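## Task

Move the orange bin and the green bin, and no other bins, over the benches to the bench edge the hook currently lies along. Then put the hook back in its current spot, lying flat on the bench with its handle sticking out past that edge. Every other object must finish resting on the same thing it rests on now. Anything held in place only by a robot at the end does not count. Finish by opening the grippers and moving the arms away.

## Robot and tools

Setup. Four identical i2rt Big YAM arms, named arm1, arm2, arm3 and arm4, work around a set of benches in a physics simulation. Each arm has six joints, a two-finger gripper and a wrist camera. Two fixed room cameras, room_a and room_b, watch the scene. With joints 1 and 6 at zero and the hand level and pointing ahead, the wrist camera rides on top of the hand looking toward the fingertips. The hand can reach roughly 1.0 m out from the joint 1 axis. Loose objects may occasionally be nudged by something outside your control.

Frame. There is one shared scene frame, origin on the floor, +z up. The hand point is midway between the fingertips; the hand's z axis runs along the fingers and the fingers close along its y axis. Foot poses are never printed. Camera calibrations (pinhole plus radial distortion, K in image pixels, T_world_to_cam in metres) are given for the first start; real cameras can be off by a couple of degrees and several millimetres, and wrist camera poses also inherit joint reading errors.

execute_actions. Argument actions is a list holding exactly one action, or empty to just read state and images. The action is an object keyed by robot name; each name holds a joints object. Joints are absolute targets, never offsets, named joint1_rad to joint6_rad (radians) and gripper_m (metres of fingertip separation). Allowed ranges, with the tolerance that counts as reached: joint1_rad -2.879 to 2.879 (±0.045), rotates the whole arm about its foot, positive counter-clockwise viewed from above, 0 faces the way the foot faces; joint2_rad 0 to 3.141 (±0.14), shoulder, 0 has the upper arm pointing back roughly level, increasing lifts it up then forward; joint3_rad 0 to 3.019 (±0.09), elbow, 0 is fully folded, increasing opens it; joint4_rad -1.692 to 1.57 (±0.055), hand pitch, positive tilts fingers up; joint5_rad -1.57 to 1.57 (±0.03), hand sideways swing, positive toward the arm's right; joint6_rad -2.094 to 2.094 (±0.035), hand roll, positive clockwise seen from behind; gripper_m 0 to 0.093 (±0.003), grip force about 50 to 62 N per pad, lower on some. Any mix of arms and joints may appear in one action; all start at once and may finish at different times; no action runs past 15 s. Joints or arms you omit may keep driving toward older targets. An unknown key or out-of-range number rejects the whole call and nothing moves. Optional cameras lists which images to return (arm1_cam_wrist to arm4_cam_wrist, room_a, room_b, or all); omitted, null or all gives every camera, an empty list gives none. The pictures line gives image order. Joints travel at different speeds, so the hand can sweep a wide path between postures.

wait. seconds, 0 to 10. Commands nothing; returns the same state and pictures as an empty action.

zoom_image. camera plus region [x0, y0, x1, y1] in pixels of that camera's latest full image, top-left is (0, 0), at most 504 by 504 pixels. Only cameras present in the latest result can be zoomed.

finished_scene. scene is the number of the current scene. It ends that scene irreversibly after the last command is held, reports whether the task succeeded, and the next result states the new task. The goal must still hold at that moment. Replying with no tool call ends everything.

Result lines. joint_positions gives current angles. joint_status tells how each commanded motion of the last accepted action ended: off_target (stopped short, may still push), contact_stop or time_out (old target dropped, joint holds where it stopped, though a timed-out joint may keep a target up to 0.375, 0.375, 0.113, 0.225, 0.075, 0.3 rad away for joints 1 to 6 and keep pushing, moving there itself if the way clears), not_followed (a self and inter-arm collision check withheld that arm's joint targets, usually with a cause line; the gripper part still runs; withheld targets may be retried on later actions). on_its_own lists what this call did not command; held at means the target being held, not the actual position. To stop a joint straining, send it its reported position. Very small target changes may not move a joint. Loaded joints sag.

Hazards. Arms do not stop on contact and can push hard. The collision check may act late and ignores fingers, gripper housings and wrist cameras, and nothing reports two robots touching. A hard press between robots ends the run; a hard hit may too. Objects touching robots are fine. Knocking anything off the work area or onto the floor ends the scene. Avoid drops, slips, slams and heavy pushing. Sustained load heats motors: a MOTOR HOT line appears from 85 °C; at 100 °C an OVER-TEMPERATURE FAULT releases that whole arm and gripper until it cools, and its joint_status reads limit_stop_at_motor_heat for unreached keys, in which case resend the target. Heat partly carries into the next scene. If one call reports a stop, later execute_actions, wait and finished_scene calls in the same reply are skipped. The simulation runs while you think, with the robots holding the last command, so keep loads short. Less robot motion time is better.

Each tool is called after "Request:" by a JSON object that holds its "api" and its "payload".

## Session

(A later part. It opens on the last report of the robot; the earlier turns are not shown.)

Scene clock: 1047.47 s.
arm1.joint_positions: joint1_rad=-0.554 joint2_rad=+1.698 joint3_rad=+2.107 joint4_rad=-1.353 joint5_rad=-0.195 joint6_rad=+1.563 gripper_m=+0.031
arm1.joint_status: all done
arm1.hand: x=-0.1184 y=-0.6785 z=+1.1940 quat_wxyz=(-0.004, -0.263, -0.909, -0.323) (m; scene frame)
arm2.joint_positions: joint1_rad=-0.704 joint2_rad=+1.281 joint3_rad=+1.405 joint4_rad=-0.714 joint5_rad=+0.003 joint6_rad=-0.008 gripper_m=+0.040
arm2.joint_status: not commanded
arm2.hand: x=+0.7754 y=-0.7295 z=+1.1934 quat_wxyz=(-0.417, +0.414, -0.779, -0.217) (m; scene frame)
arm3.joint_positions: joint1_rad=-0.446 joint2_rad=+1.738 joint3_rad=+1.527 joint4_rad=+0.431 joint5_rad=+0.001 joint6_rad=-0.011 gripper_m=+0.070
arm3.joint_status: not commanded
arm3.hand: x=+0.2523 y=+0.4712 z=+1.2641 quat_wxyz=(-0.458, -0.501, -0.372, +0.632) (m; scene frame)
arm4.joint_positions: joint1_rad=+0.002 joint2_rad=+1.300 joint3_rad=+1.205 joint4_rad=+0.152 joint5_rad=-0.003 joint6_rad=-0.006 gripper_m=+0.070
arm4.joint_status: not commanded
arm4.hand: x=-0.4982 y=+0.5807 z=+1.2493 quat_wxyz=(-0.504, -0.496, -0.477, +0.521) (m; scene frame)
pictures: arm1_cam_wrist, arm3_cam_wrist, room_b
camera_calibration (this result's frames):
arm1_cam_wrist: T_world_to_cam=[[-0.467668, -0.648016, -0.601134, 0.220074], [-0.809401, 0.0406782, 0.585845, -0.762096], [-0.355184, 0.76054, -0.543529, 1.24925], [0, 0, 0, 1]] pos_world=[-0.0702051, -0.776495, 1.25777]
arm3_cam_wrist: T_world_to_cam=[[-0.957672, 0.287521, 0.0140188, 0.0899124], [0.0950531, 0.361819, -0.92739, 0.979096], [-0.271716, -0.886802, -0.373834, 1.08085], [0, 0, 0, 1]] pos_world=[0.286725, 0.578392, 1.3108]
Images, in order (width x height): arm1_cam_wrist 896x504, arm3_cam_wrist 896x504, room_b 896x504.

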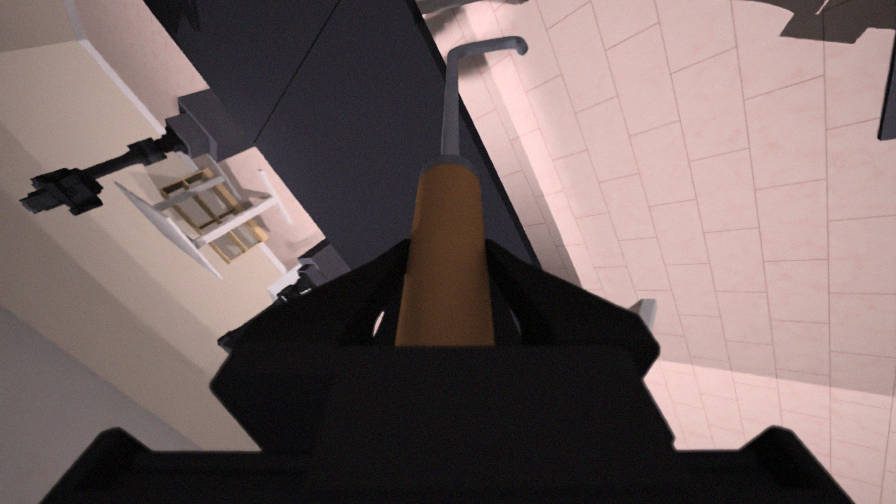

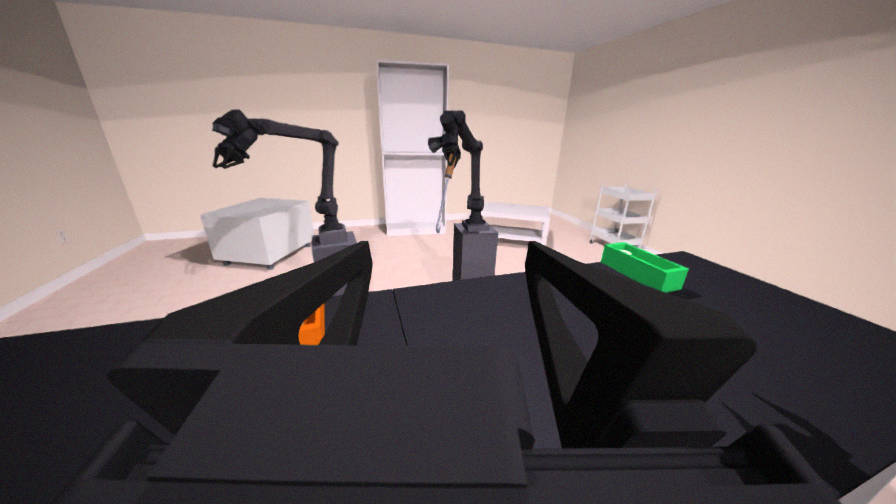

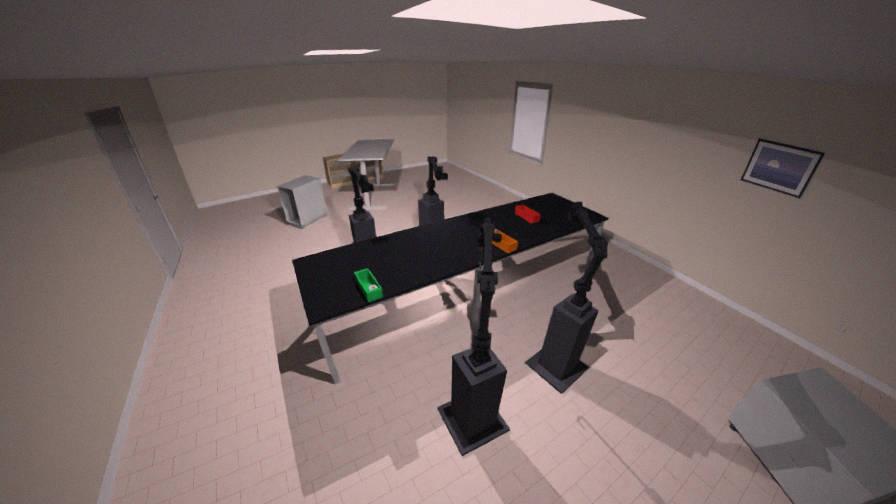

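Request:
{"api": "execute_actions", "payload": {"actions": [{"arm1":{"joints":{"joint4_rad":-0.58}},"arm3":{"joints":{"joint2_rad":1.95,"joint3_rad":1.6,"joint4_rad":0.25}}}], "cameras": ["arm1_cam_wrist"]}}

Request:
{"api": "execute_actions", "payload": {"actions": [{"arm1":{"joints":{"joint2_rad":2.34,"joint4_rad":0.10}}}], "cameras": ["arm1_cam_wrist","arm3_cam_wrist","room_b"]}}

Scene clock: 1102.53 s.
arm1.joint_positions: joint1_rad=-0.554 joint2_rad=+1.698 joint3_rad=+2.107 joint4_rad=-0.634 joint5_rad=-0.195 joint6_rad=+1.563 gripper_m=+0.031
arm1.joint_status: all done
arm1.hand: x=-0.0617 y=-0.6035 z=+1.3365 quat_wxyz=(-0.119, -0.184, -0.757, -0.615) (m; scene frame)
arm2.joint_positions: joint1_rad=-0.704 joint2_rad=+1.281 joint3_rad=+1.405 joint4_rad=-0.714 joint5_rad=+0.003 joint6_rad=-0.008 gripper_m=+0.040
arm2.joint_status: not commanded
arm2.hand: x=+0.7754 y=-0.7295 z=+1.1934 quat_wxyz=(-0.417, +0.414, -0.779, -0.217) (m; scene frame)
arm3.joint_positions: joint1_rad=-0.446 joint2_rad=+1.984 joint3_rad=+1.563 joint4_rad=+0.258 joint5_rad=+0.001 joint6_rad=-0.011 gripper_m=+0.070
arm3.joint_status: all done
arm3.hand: x=+0.2336 y=+0.4119 z=+1.0514 quat_wxyz=(-0.380, -0.612, -0.454, +0.524) (m; scene frame)
arm4.joint_positions: joint1_rad=+0.002 joint2_rad=+1.300 joint3_rad=+1.205 joint4_rad=+0.152 joint5_rad=-0.003 joint6_rad=-0.006 gripper_m=+0.070
arm4.joint_status: not commanded
arm4.hand: x=-0.4982 y=+0.5807 z=+1.2493 quat_wxyz=(-0.504, -0.496, -0.477, +0.521) (m; scene frame)
pictures: arm1_cam_wrist
camera_calibration (this result's frames):
arm1_cam_wrist: T_world_to_cam=[[-0.120877, -0.166032, -0.978684, 1.19774], [-0.973045, -0.175246, 0.14991, -0.360522], [-0.1964, 0.970424, -0.140373, 0.887476], [0, 0, 0, 1]] pos_world=[-0.0317247, -0.725544, 1.35083]
Images, in order (width x height): arm1_cam_wrist 896x504.

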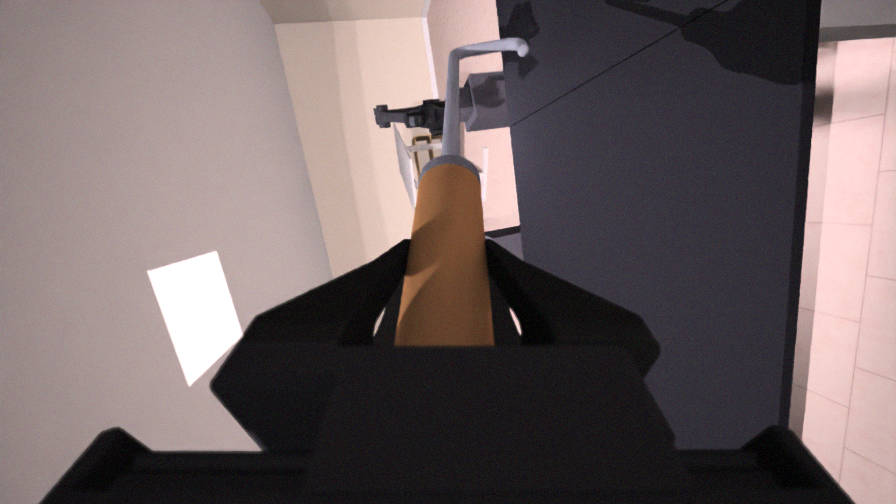

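Scene clock: 1104.17 s.
arm1.joint_positions: joint1_rad=-0.553 joint2_rad=+2.392 joint3_rad=+2.130 joint4_rad=+0.074 joint5_rad=-0.198 joint6_rad=+1.553 gripper_m=+0.031
arm1.joint_status: all done
arm1.hand: x=+0.0684 y=-0.4150 z=+0.9363 quat_wxyz=(-0.126, -0.174, -0.748, -0.628) (m; scene frame)
arm2.joint_positions: joint1_rad=-0.704 joint2_rad=+1.281 joint3_rad=+1.405 joint4_rad=-0.714 joint5_rad=+0.003 joint6_rad=-0.008 gripper_m=+0.040
arm2.joint_status: not commanded
arm2.hand: x=+0.7754 y=-0.7295 z=+1.1934 quat_wxyz=(-0.417, +0.414, -0.779, -0.217) (m; scene frame)
arm3.joint_positions: joint1_rad=-0.446 joint2_rad=+1.984 joint3_rad=+1.563 joint4_rad=+0.258 joint5_rad=+0.001 joint6_rad=-0.011 gripper_m=+0.070
arm3.joint_status: not commanded
arm3.hand: x=+0.2336 y=+0.4119 z=+1.0514 quat_wxyz=(-0.380, -0.612, -0.454, +0.524) (m; scene frame)
arm4.joint_positions: joint1_rad=+0.002 joint2_rad=+1.300 joint3_rad=+1.205 joint4_rad=+0.152 joint5_rad=-0.003 joint6_rad=-0.006 gripper_m=+0.070
arm4.joint_status: not commanded
arm4.hand: x=-0.4982 y=+0.5807 z=+1.2493 quat_wxyz=(-0.504, -0.496, -0.477, +0.521) (m; scene frame)
pictures: arm1_cam_wrist, arm3_cam_wrist, room_b
camera_calibration (this result's frames):
arm1_cam_wrist: T_world_to_cam=[[-0.0909242, -0.140958, -0.985831, 0.868109], [-0.975829, -0.184927, 0.116443, -0.113442], [-0.198721, 0.972591, -0.120737, 0.656557], [0, 0, 0, 1]] pos_world=[0.0987041, -0.537173, 0.94829]
arm3_cam_wrist: T_world_to_cam=[[-0.958926, 0.283536, 0.00825525, 0.100013], [0.191139, 0.667393, -0.719759, 0.438458], [-0.209587, -0.688618, -0.694175, 1.18435], [0, 0, 0, 1]] pos_world=[0.260322, 0.494581, 1.1369]
Images, in order (width x height): arm1_cam_wrist 896x504, arm3_cam_wrist 896x504, room_b 896x504.

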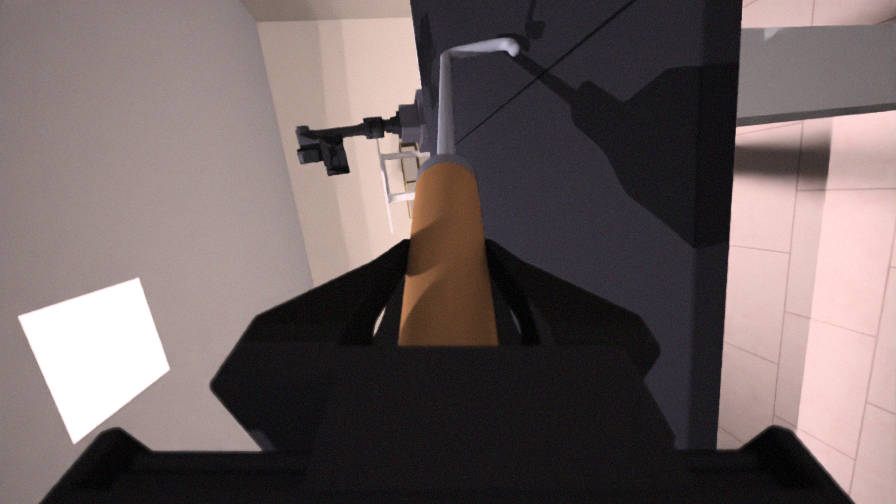

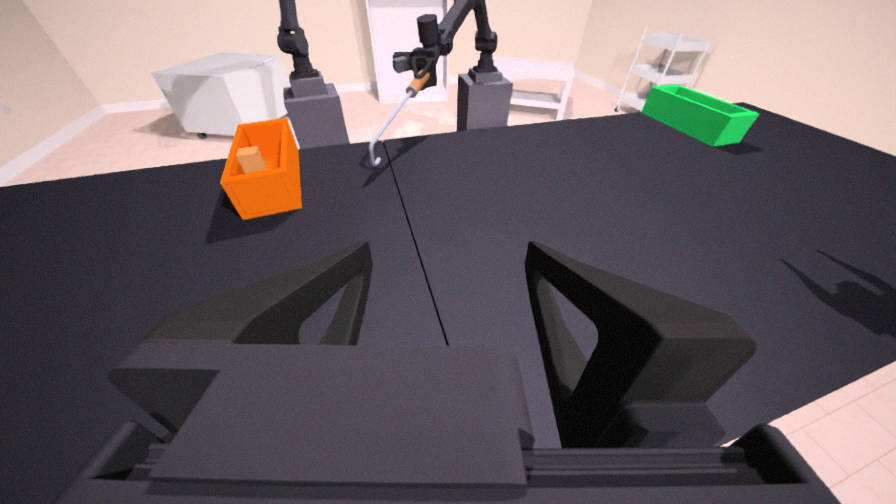

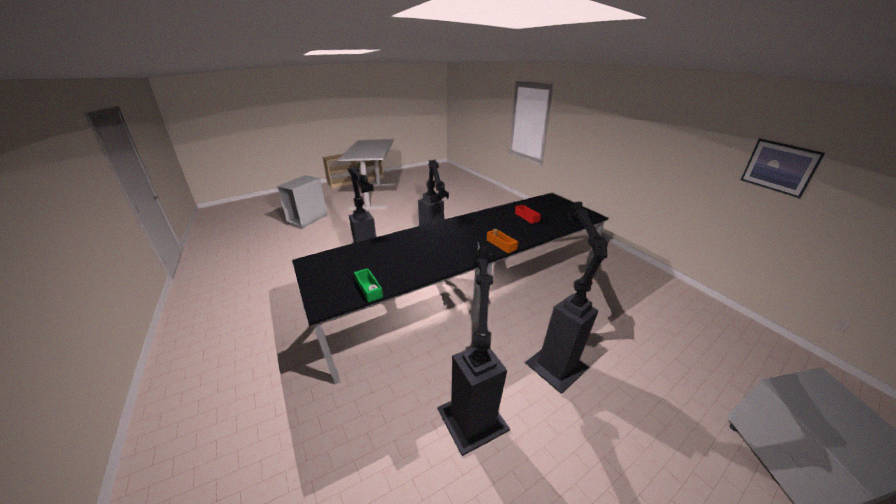

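Request:
{"api": "execute_actions", "payload": {"actions": [{"arm1":{"joints":{"joint6_rad":-0.04}}}], "cameras": ["arm1_cam_wrist","arm3_cam_wrist"]}}

Scene clock: 1110.63 s.
arm1.joint_positions: joint1_rad=-0.553 joint2_rad=+2.391 joint3_rad=+2.130 joint4_rad=+0.074 joint5_rad=-0.200 joint6_rad=-0.029 gripper_m=+0.031
arm1.joint_status: all done
arm1.hand: x=+0.0679 y=-0.4148 z=+0.9370 quat_wxyz=(-0.535, +0.410, -0.649, -0.353) (m; scene frame)
arm2.joint_positions: joint1_rad=-0.704 joint2_rad=+1.281 joint3_rad=+1.405 joint4_rad=-0.714 joint5_rad=+0.003 joint6_rad=-0.008 gripper_m=+0.040
arm2.joint_status: not commanded
arm2.hand: x=+0.7754 y=-0.7295 z=+1.1934 quat_wxyz=(-0.417, +0.414, -0.779, -0.217) (m; scene frame)
arm3.joint_positions: joint1_rad=-0.446 joint2_rad=+1.984 joint3_rad=+1.563 joint4_rad=+0.258 joint5_rad=+0.001 joint6_rad=-0.011 gripper_m=+0.070
arm3.joint_status: not commanded
arm3.hand: x=+0.2336 y=+0.4119 z=+1.0514 quat_wxyz=(-0.380, -0.612, -0.454, +0.524) (m; scene frame)
arm4.joint_positions: joint1_rad=+0.002 joint2_rad=+1.300 joint3_rad=+1.205 joint4_rad=+0.152 joint5_rad=-0.003 joint6_rad=-0.006 gripper_m=+0.070
arm4.joint_status: not commanded
arm4.hand: x=-0.4982 y=+0.5807 z=+1.2493 quat_wxyz=(-0.504, -0.496, -0.477, +0.521) (m; scene frame)
pictures: arm1_cam_wrist, arm3_cam_wrist
camera_calibration (this result's frames):
arm1_cam_wrist: T_world_to_cam=[[0.915609, -0.401766, -0.015627, -0.21675], [-0.298675, -0.65362, -0.695395, 0.406364], [0.269172, 0.641377, -0.718458, 1.04724], [0, 0, 0, 1]] pos_world=[0.0379408, -0.493153, 1.0316]
arm3_cam_wrist: T_world_to_cam=[[-0.958926, 0.283536, 0.00825525, 0.100013], [0.191139, 0.667393, -0.719759, 0.438458], [-0.209587, -0.688618, -0.694175, 1.18435], [0, 0, 0, 1]] pos_world=[0.260322, 0.494581, 1.1369]
Images, in order (width x height): arm1_cam_wrist 896x504, arm3_cam_wrist 896x504.

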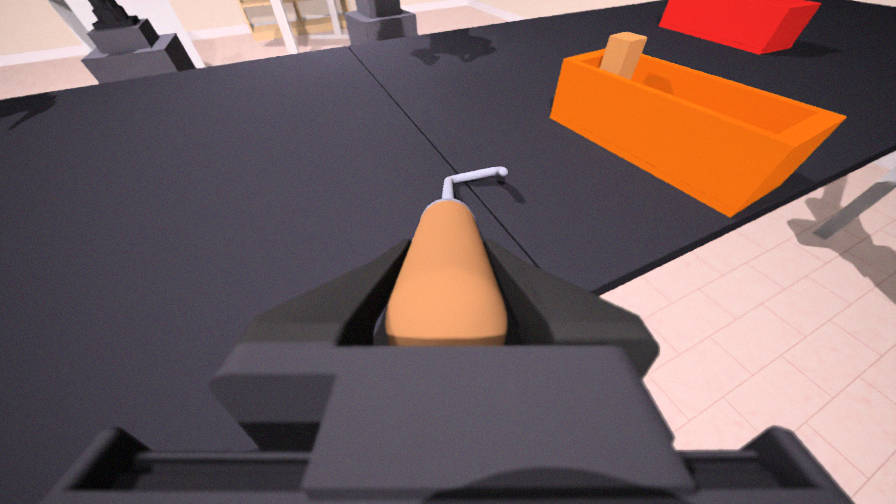

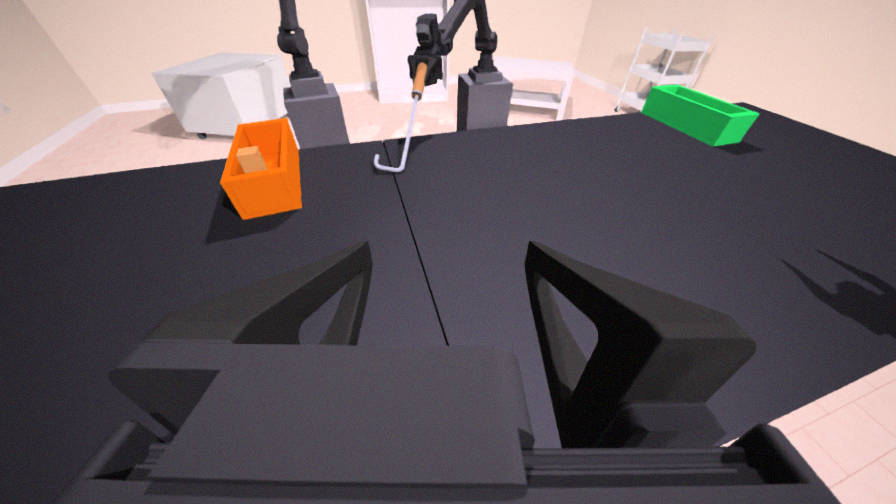

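Request:
{"api": "execute_actions", "payload": {"actions": [{"arm1":{"joints":{"joint2_rad":2.525,"joint3_rad":2.095,"joint4_rad":0.28}}}], "cameras": ["arm1_cam_wrist","arm3_cam_wrist","arm2_cam_wrist"]}}

Scene clock: 1119.60 s.
arm1.joint_positions: joint1_rad=-0.553 joint2_rad=+2.525 joint3_rad=+2.087 joint4_rad=+0.256 joint5_rad=-0.198 joint6_rad=-0.031 gripper_m=+0.031
arm1.joint_status: all done
arm1.hand: x=+0.0685 y=-0.4122 z=+0.8301 quat_wxyz=(-0.538, +0.410, -0.647, -0.353) (m; scene frame)
arm2.joint_positions: joint1_rad=-0.704 joint2_rad=+1.281 joint3_rad=+1.405 joint4_rad=-0.714 joint5_rad=+0.003 joint6_rad=-0.008 gripper_m=+0.040
arm2.joint_status: not commanded
arm2.hand: x=+0.7754 y=-0.7295 z=+1.1934 quat_wxyz=(-0.417, +0.414, -0.779, -0.217) (m; scene frame)
arm3.joint_positions: joint1_rad=-0.446 joint2_rad=+1.984 joint3_rad=+1.563 joint4_rad=+0.258 joint5_rad=+0.001 joint6_rad=-0.011 gripper_m=+0.070
arm3.joint_status: not commanded
arm3.hand: x=+0.2336 y=+0.4119 z=+1.0514 quat_wxyz=(-0.380, -0.612, -0.454, +0.524) (m; scene frame)
arm4.joint_positions: joint1_rad=+0.002 joint2_rad=+1.300 joint3_rad=+1.205 joint4_rad=+0.152 joint5_rad=-0.003 joint6_rad=-0.006 gripper_m=+0.070
arm4.joint_status: not commanded
arm4.hand: x=-0.4982 y=+0.5807 z=+1.2493 quat_wxyz=(-0.504, -0.496, -0.477, +0.521) (m; scene frame)
pictures: arm1_cam_wrist, arm2_cam_wrist, arm3_cam_wrist
camera_calibration (this result's frames):
arm1_cam_wrist: T_world_to_cam=[[0.915401, -0.402379, -0.0114943, -0.221639], [-0.29486, -0.650812, -0.699644, 0.338297], [0.274042, 0.643844, -0.714399, 0.965977], [0, 0, 0, 1]] pos_world=[0.0379211, -0.490954, 0.924233]
arm2_cam_wrist: T_world_to_cam=[[0.833423, -0.552576, 0.00814225, -1.05957], [-0.517801, -0.785952, -0.337878, 0.237453], [0.193102, 0.277379, -0.941155, 1.30376], [0, 0, 0, 1]] pos_world=[0.754264, -0.7605, 1.31589]
arm3_cam_wrist: T_world_to_cam=[[-0.958926, 0.283536, 0.00825525, 0.100013], [0.191139, 0.667393, -0.719759, 0.438458], [-0.209587, -0.688618, -0.694175, 1.18435], [0, 0, 0, 1]] pos_world=[0.260322, 0.494581, 1.1369]
Images, in order (width x height): arm1_cam_wrist 896x504, arm2_cam_wrist 896x504, arm3_cam_wrist 896x504.

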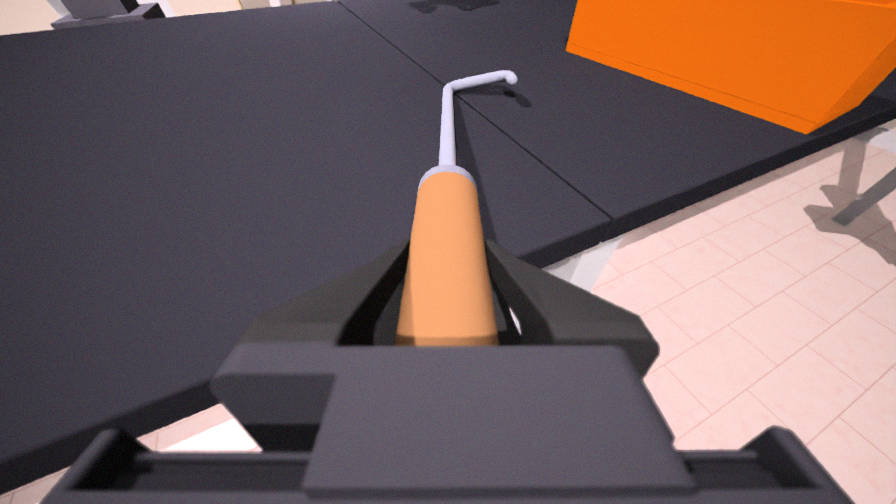

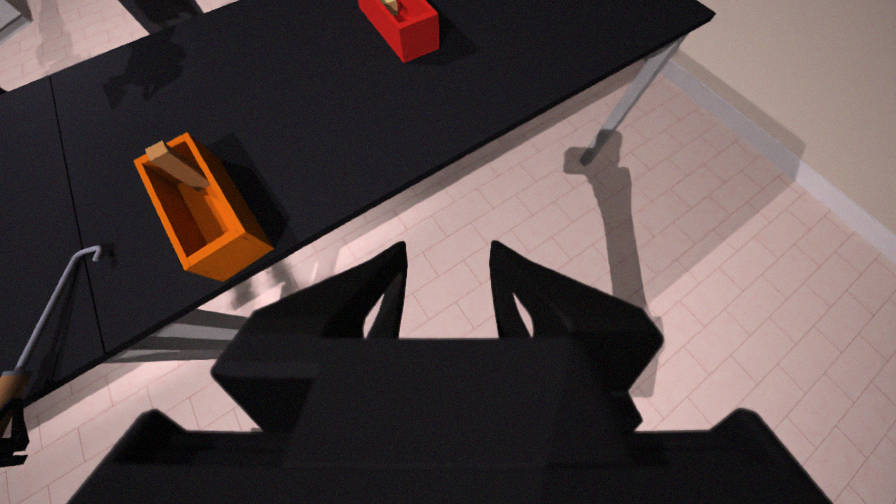

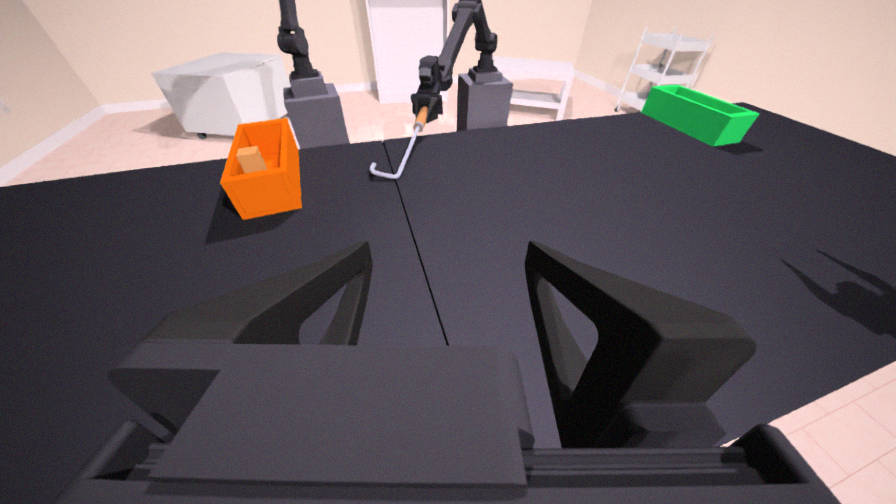

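Request:
{"api": "execute_actions", "payload": {"actions": [{"arm1":{"joints":{"joint4_rad":0.205,"joint6_rad":0.11}}}], "cameras": ["arm1_cam_wrist","arm3_cam_wrist","arm2_cam_wrist"]}}

Scene clock: 1130.30 s.
arm1.joint_positions: joint1_rad=-0.553 joint2_rad=+2.525 joint3_rad=+2.087 joint4_rad=+0.217 joint5_rad=-0.201 joint6_rad=+0.100 gripper_m=+0.031
arm1.joint_status: all done
arm1.hand: x=+0.0668 y=-0.4135 z=+0.8207 quat_wxyz=(-0.499, +0.371, -0.684, -0.382) (m; scene frame)
arm2.joint_positions: joint1_rad=-0.704 joint2_rad=+1.281 joint3_rad=+1.405 joint4_rad=-0.714 joint5_rad=+0.003 joint6_rad=-0.008 gripper_m=+0.040
arm2.joint_status: not commanded
arm2.hand: x=+0.7754 y=-0.7295 z=+1.1934 quat_wxyz=(-0.417, +0.414, -0.779, -0.217) (m; scene frame)
arm3.joint_positions: joint1_rad=-0.446 joint2_rad=+1.984 joint3_rad=+1.563 joint4_rad=+0.258 joint5_rad=+0.001 joint6_rad=-0.011 gripper_m=+0.070
arm3.joint_status: not commanded
arm3.hand: x=+0.2336 y=+0.4119 z=+1.0514 quat_wxyz=(-0.380, -0.612, -0.454, +0.524) (m; scene frame)
arm4.joint_positions: joint1_rad=+0.002 joint2_rad=+1.300 joint3_rad=+1.205 joint4_rad=+0.152 joint5_rad=-0.003 joint6_rad=-0.006 gripper_m=+0.070
arm4.joint_status: not commanded
arm4.hand: x=-0.4982 y=+0.5807 z=+1.2493 quat_wxyz=(-0.504, -0.496, -0.477, +0.521) (m; scene frame)
pictures: arm1_cam_wrist, arm2_cam_wrist, arm3_cam_wrist
camera_calibration (this result's frames):
arm1_cam_wrist: T_world_to_cam=[[0.89523, -0.420321, -0.147962, -0.114785], [-0.404945, -0.628815, -0.663785, 0.317422], [0.185962, 0.654157, -0.733141, 0.986066], [0, 0, 0, 1]] pos_world=[0.0479269, -0.493689, 0.916642]
arm2_cam_wrist: T_world_to_cam=[[0.833423, -0.552576, 0.00814225, -1.05957], [-0.517801, -0.785952, -0.337878, 0.237453], [0.193102, 0.277379, -0.941155, 1.30376], [0, 0, 0, 1]] pos_world=[0.754264, -0.7605, 1.31589]
arm3_cam_wrist: T_world_to_cam=[[-0.958926, 0.283536, 0.00825525, 0.100013], [0.191139, 0.667393, -0.719759, 0.438458], [-0.209587, -0.688618, -0.694175, 1.18435], [0, 0, 0, 1]] pos_world=[0.260322, 0.494581, 1.1369]
Images, in order (width x height): arm1_cam_wrist 896x504, arm2_cam_wrist 896x504, arm3_cam_wrist 896x504.

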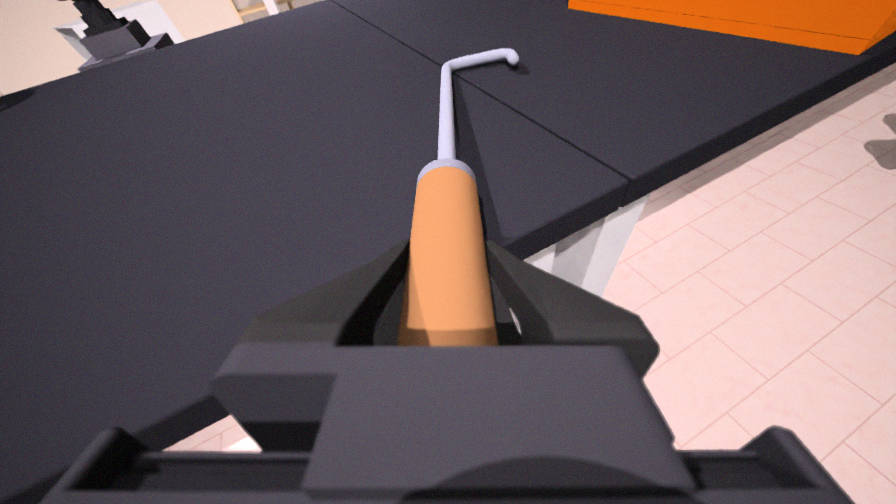

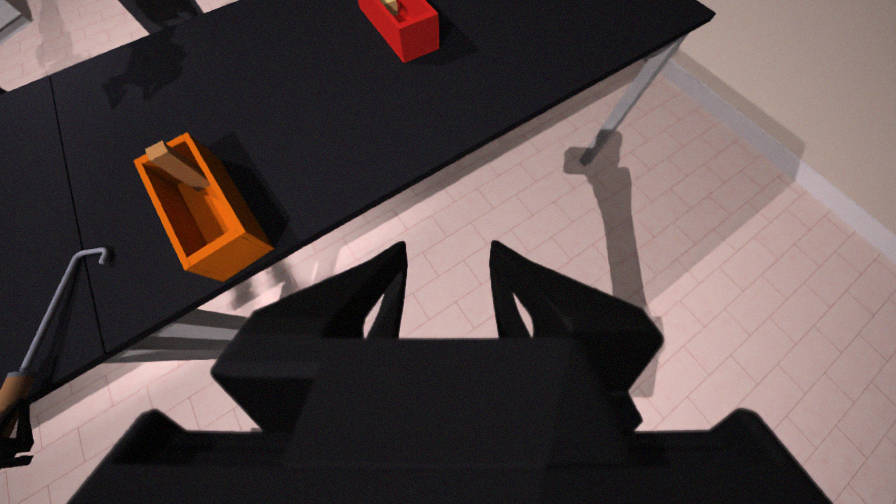

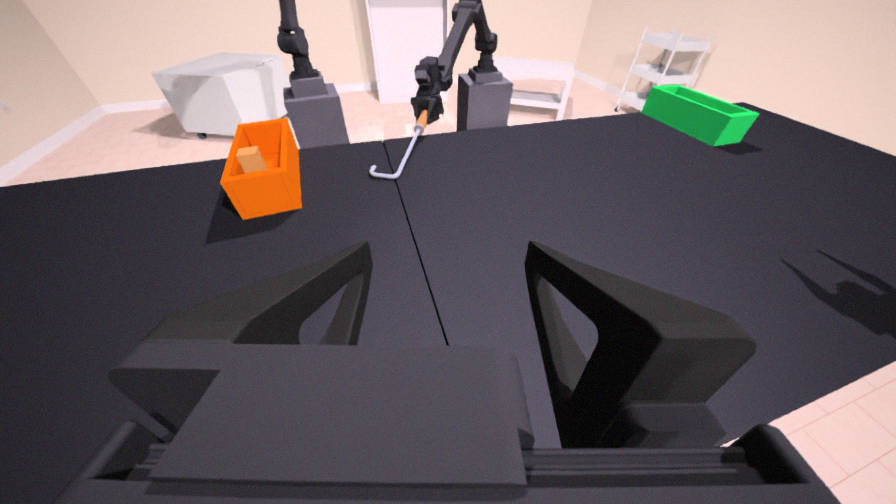

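Request:
{"api": "execute_actions", "payload": {"actions": [{"arm1":{"joints":{"gripper_m":0.093,"joint2_rad":1.8,"joint3_rad":1.6}},"arm3":{"joints":{"joint2_rad":1.3,"joint3_rad":1.2}}}]}}

Scene clock: 1141.30 s.
arm1.joint_positions: joint1_rad=-0.553 joint2_rad=+1.783 joint3_rad=+1.606 joint4_rad=+0.210 joint5_rad=-0.200 joint6_rad=+0.103 gripper_m=+0.093
arm1.joint_status: all done
arm1.hand: x=-0.0282 y=-0.5510 z=+1.1687 quat_wxyz=(-0.584, +0.343, -0.603, -0.421) (m; scene frame)
arm2.joint_positions: joint1_rad=-0.704 joint2_rad=+1.281 joint3_rad=+1.405 joint4_rad=-0.714 joint5_rad=+0.003 joint6_rad=-0.008 gripper_m=+0.040
arm2.joint_status: not commanded
arm2.hand: x=+0.7754 y=-0.7295 z=+1.1934 quat_wxyz=(-0.417, +0.414, -0.779, -0.217) (m; scene frame)
arm3.joint_positions: joint1_rad=-0.446 joint2_rad=+1.293 joint3_rad=+1.195 joint4_rad=+0.258 joint5_rad=+0.001 joint6_rad=-0.011 gripper_m=+0.070
arm3.joint_status: all done
arm3.hand: x=+0.3000 y=+0.6230 z=+1.3124 quat_wxyz=(-0.447, -0.520, -0.386, +0.617) (m; scene frame)
arm4.joint_positions: joint1_rad=+0.002 joint2_rad=+1.300 joint3_rad=+1.205 joint4_rad=+0.152 joint5_rad=-0.003 joint6_rad=-0.006 gripper_m=+0.070
arm4.joint_status: not commanded
arm4.hand: x=-0.4982 y=+0.5807 z=+1.2493 quat_wxyz=(-0.504, -0.496, -0.477, +0.521) (m; scene frame)
pictures: arm1_cam_wrist, arm2_cam_wrist, arm3_cam_wrist, arm4_cam_wrist, room_a, room_b
camera_calibration (this result's frames):
arm1_cam_wrist: T_world_to_cam=[[0.911431, -0.399106, -0.10004, -0.0799551], [-0.297706, -0.471842, -0.829901, 0.707151], [0.284015, 0.78618, -0.548868, 1.20898], [0, 0, 0, 1]] pos_world=[-0.0599731, -0.648725, 1.24244]
arm2_cam_wrist: T_world_to_cam=[[0.833423, -0.552576, 0.00814225, -1.05957], [-0.517801, -0.785952, -0.337878, 0.237453], [0.193102, 0.277379, -0.941155, 1.30376], [0, 0, 0, 1]] pos_world=[0.754264, -0.7605, 1.31589]
arm3_cam_wrist: T_world_to_cam=[[-0.957914, 0.286751, 0.0132169, 0.092884], [0.111809, 0.415121, -0.902869, 0.894045], [-0.264385, -0.863393, -0.429712, 1.303], [0, 0, 0, 1]] pos_world=[0.333506, 0.727228, 1.36589]
arm4_cam_wrist: T_world_to_cam=[[-0.99891, 0.0466554, 0.00175058, -0.525566], [0.0241711, 0.548864, -0.835562, 0.742637], [-0.0399443, -0.834609, -0.549393, 1.27132], [0, 0, 0, 1]] pos_world=[-0.492161, 0.677965, 1.31989]
Images, in order (width x height): arm1_cam_wrist 896x504, arm2_cam_wrist 896x504, arm3_cam_wrist 896x504, arm4_cam_wrist 896x504, room_a 896x504, room_b 896x504.

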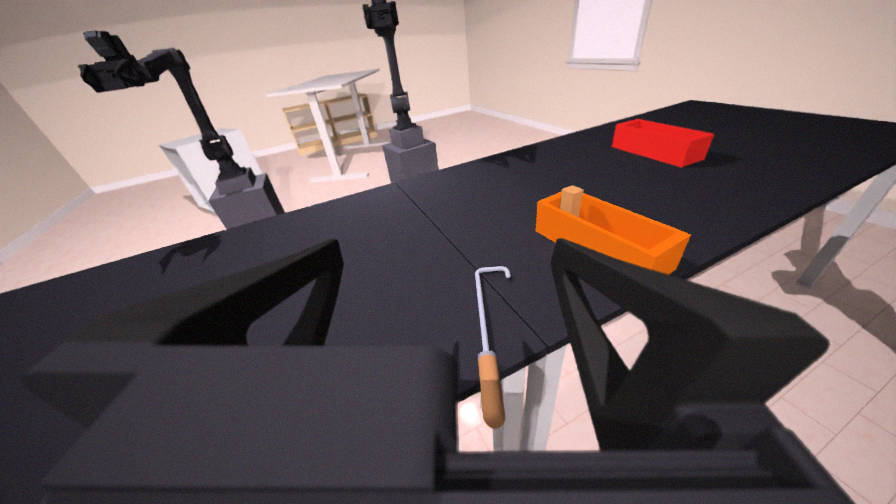

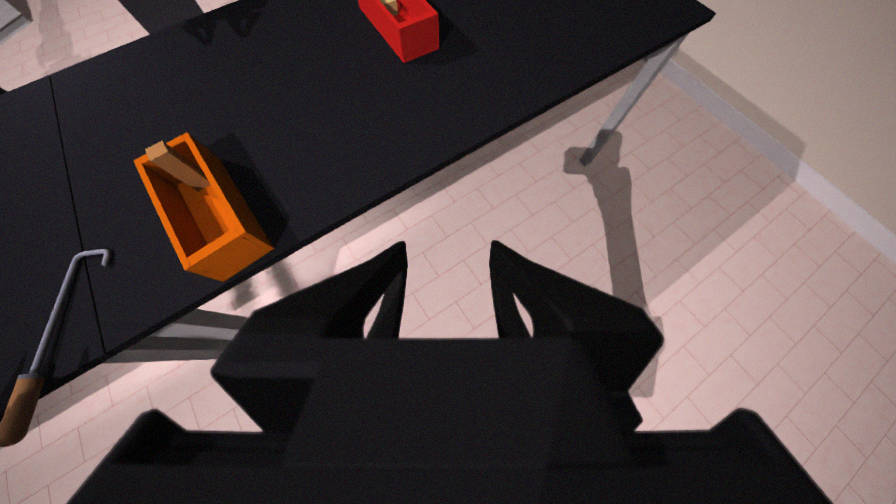

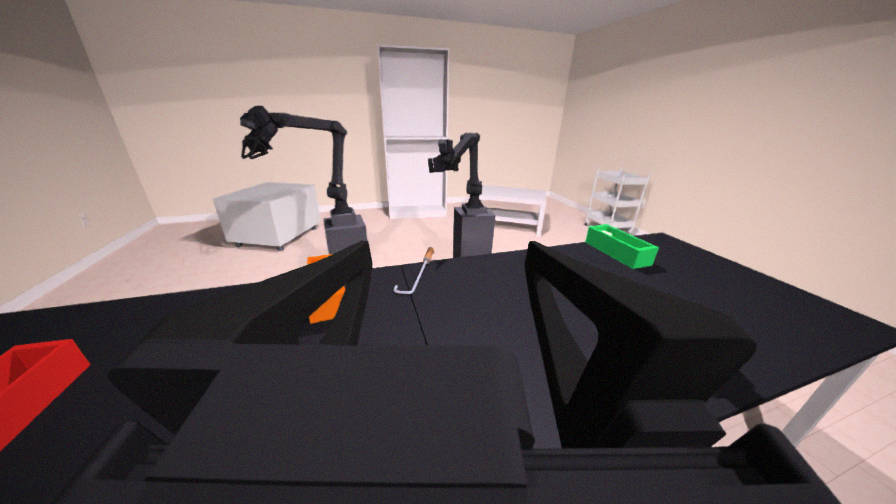

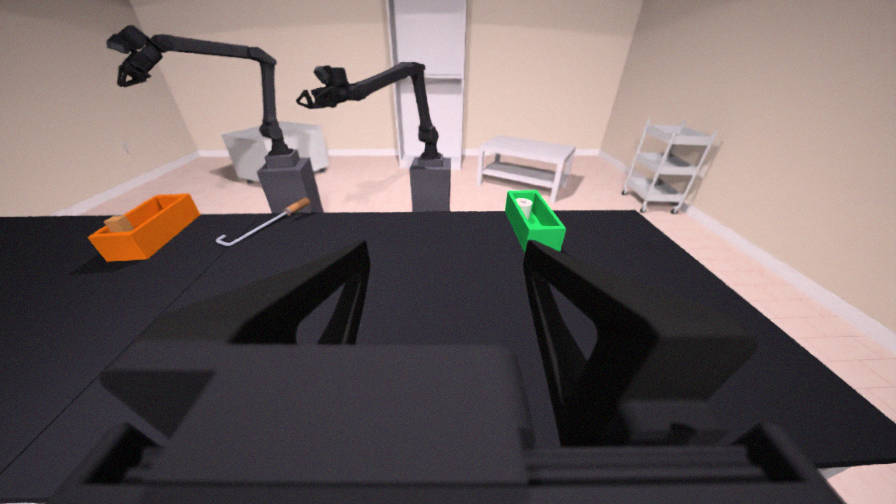

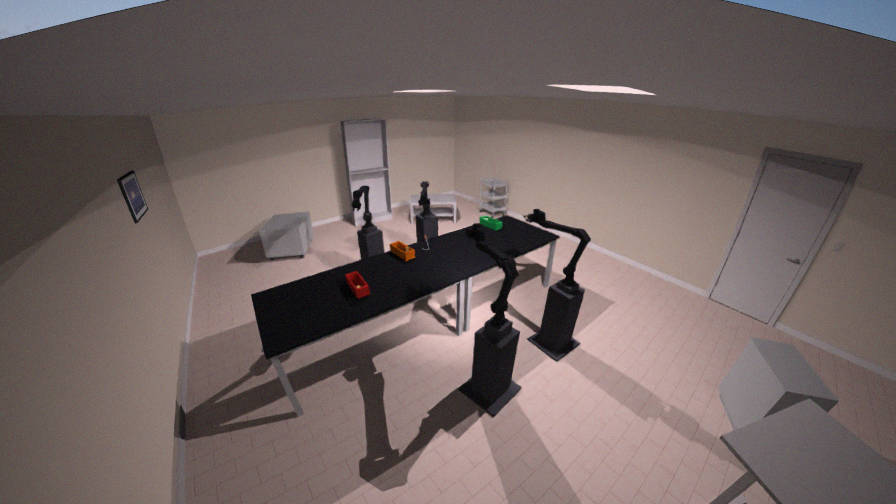

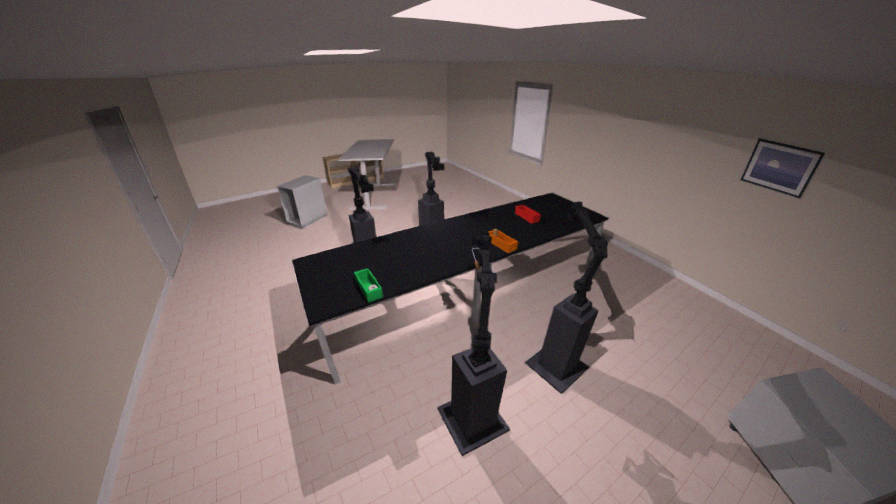

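Request:
{"api": "finished_scene", "payload": {"scene": 2}}

The scene is finished: the task was done.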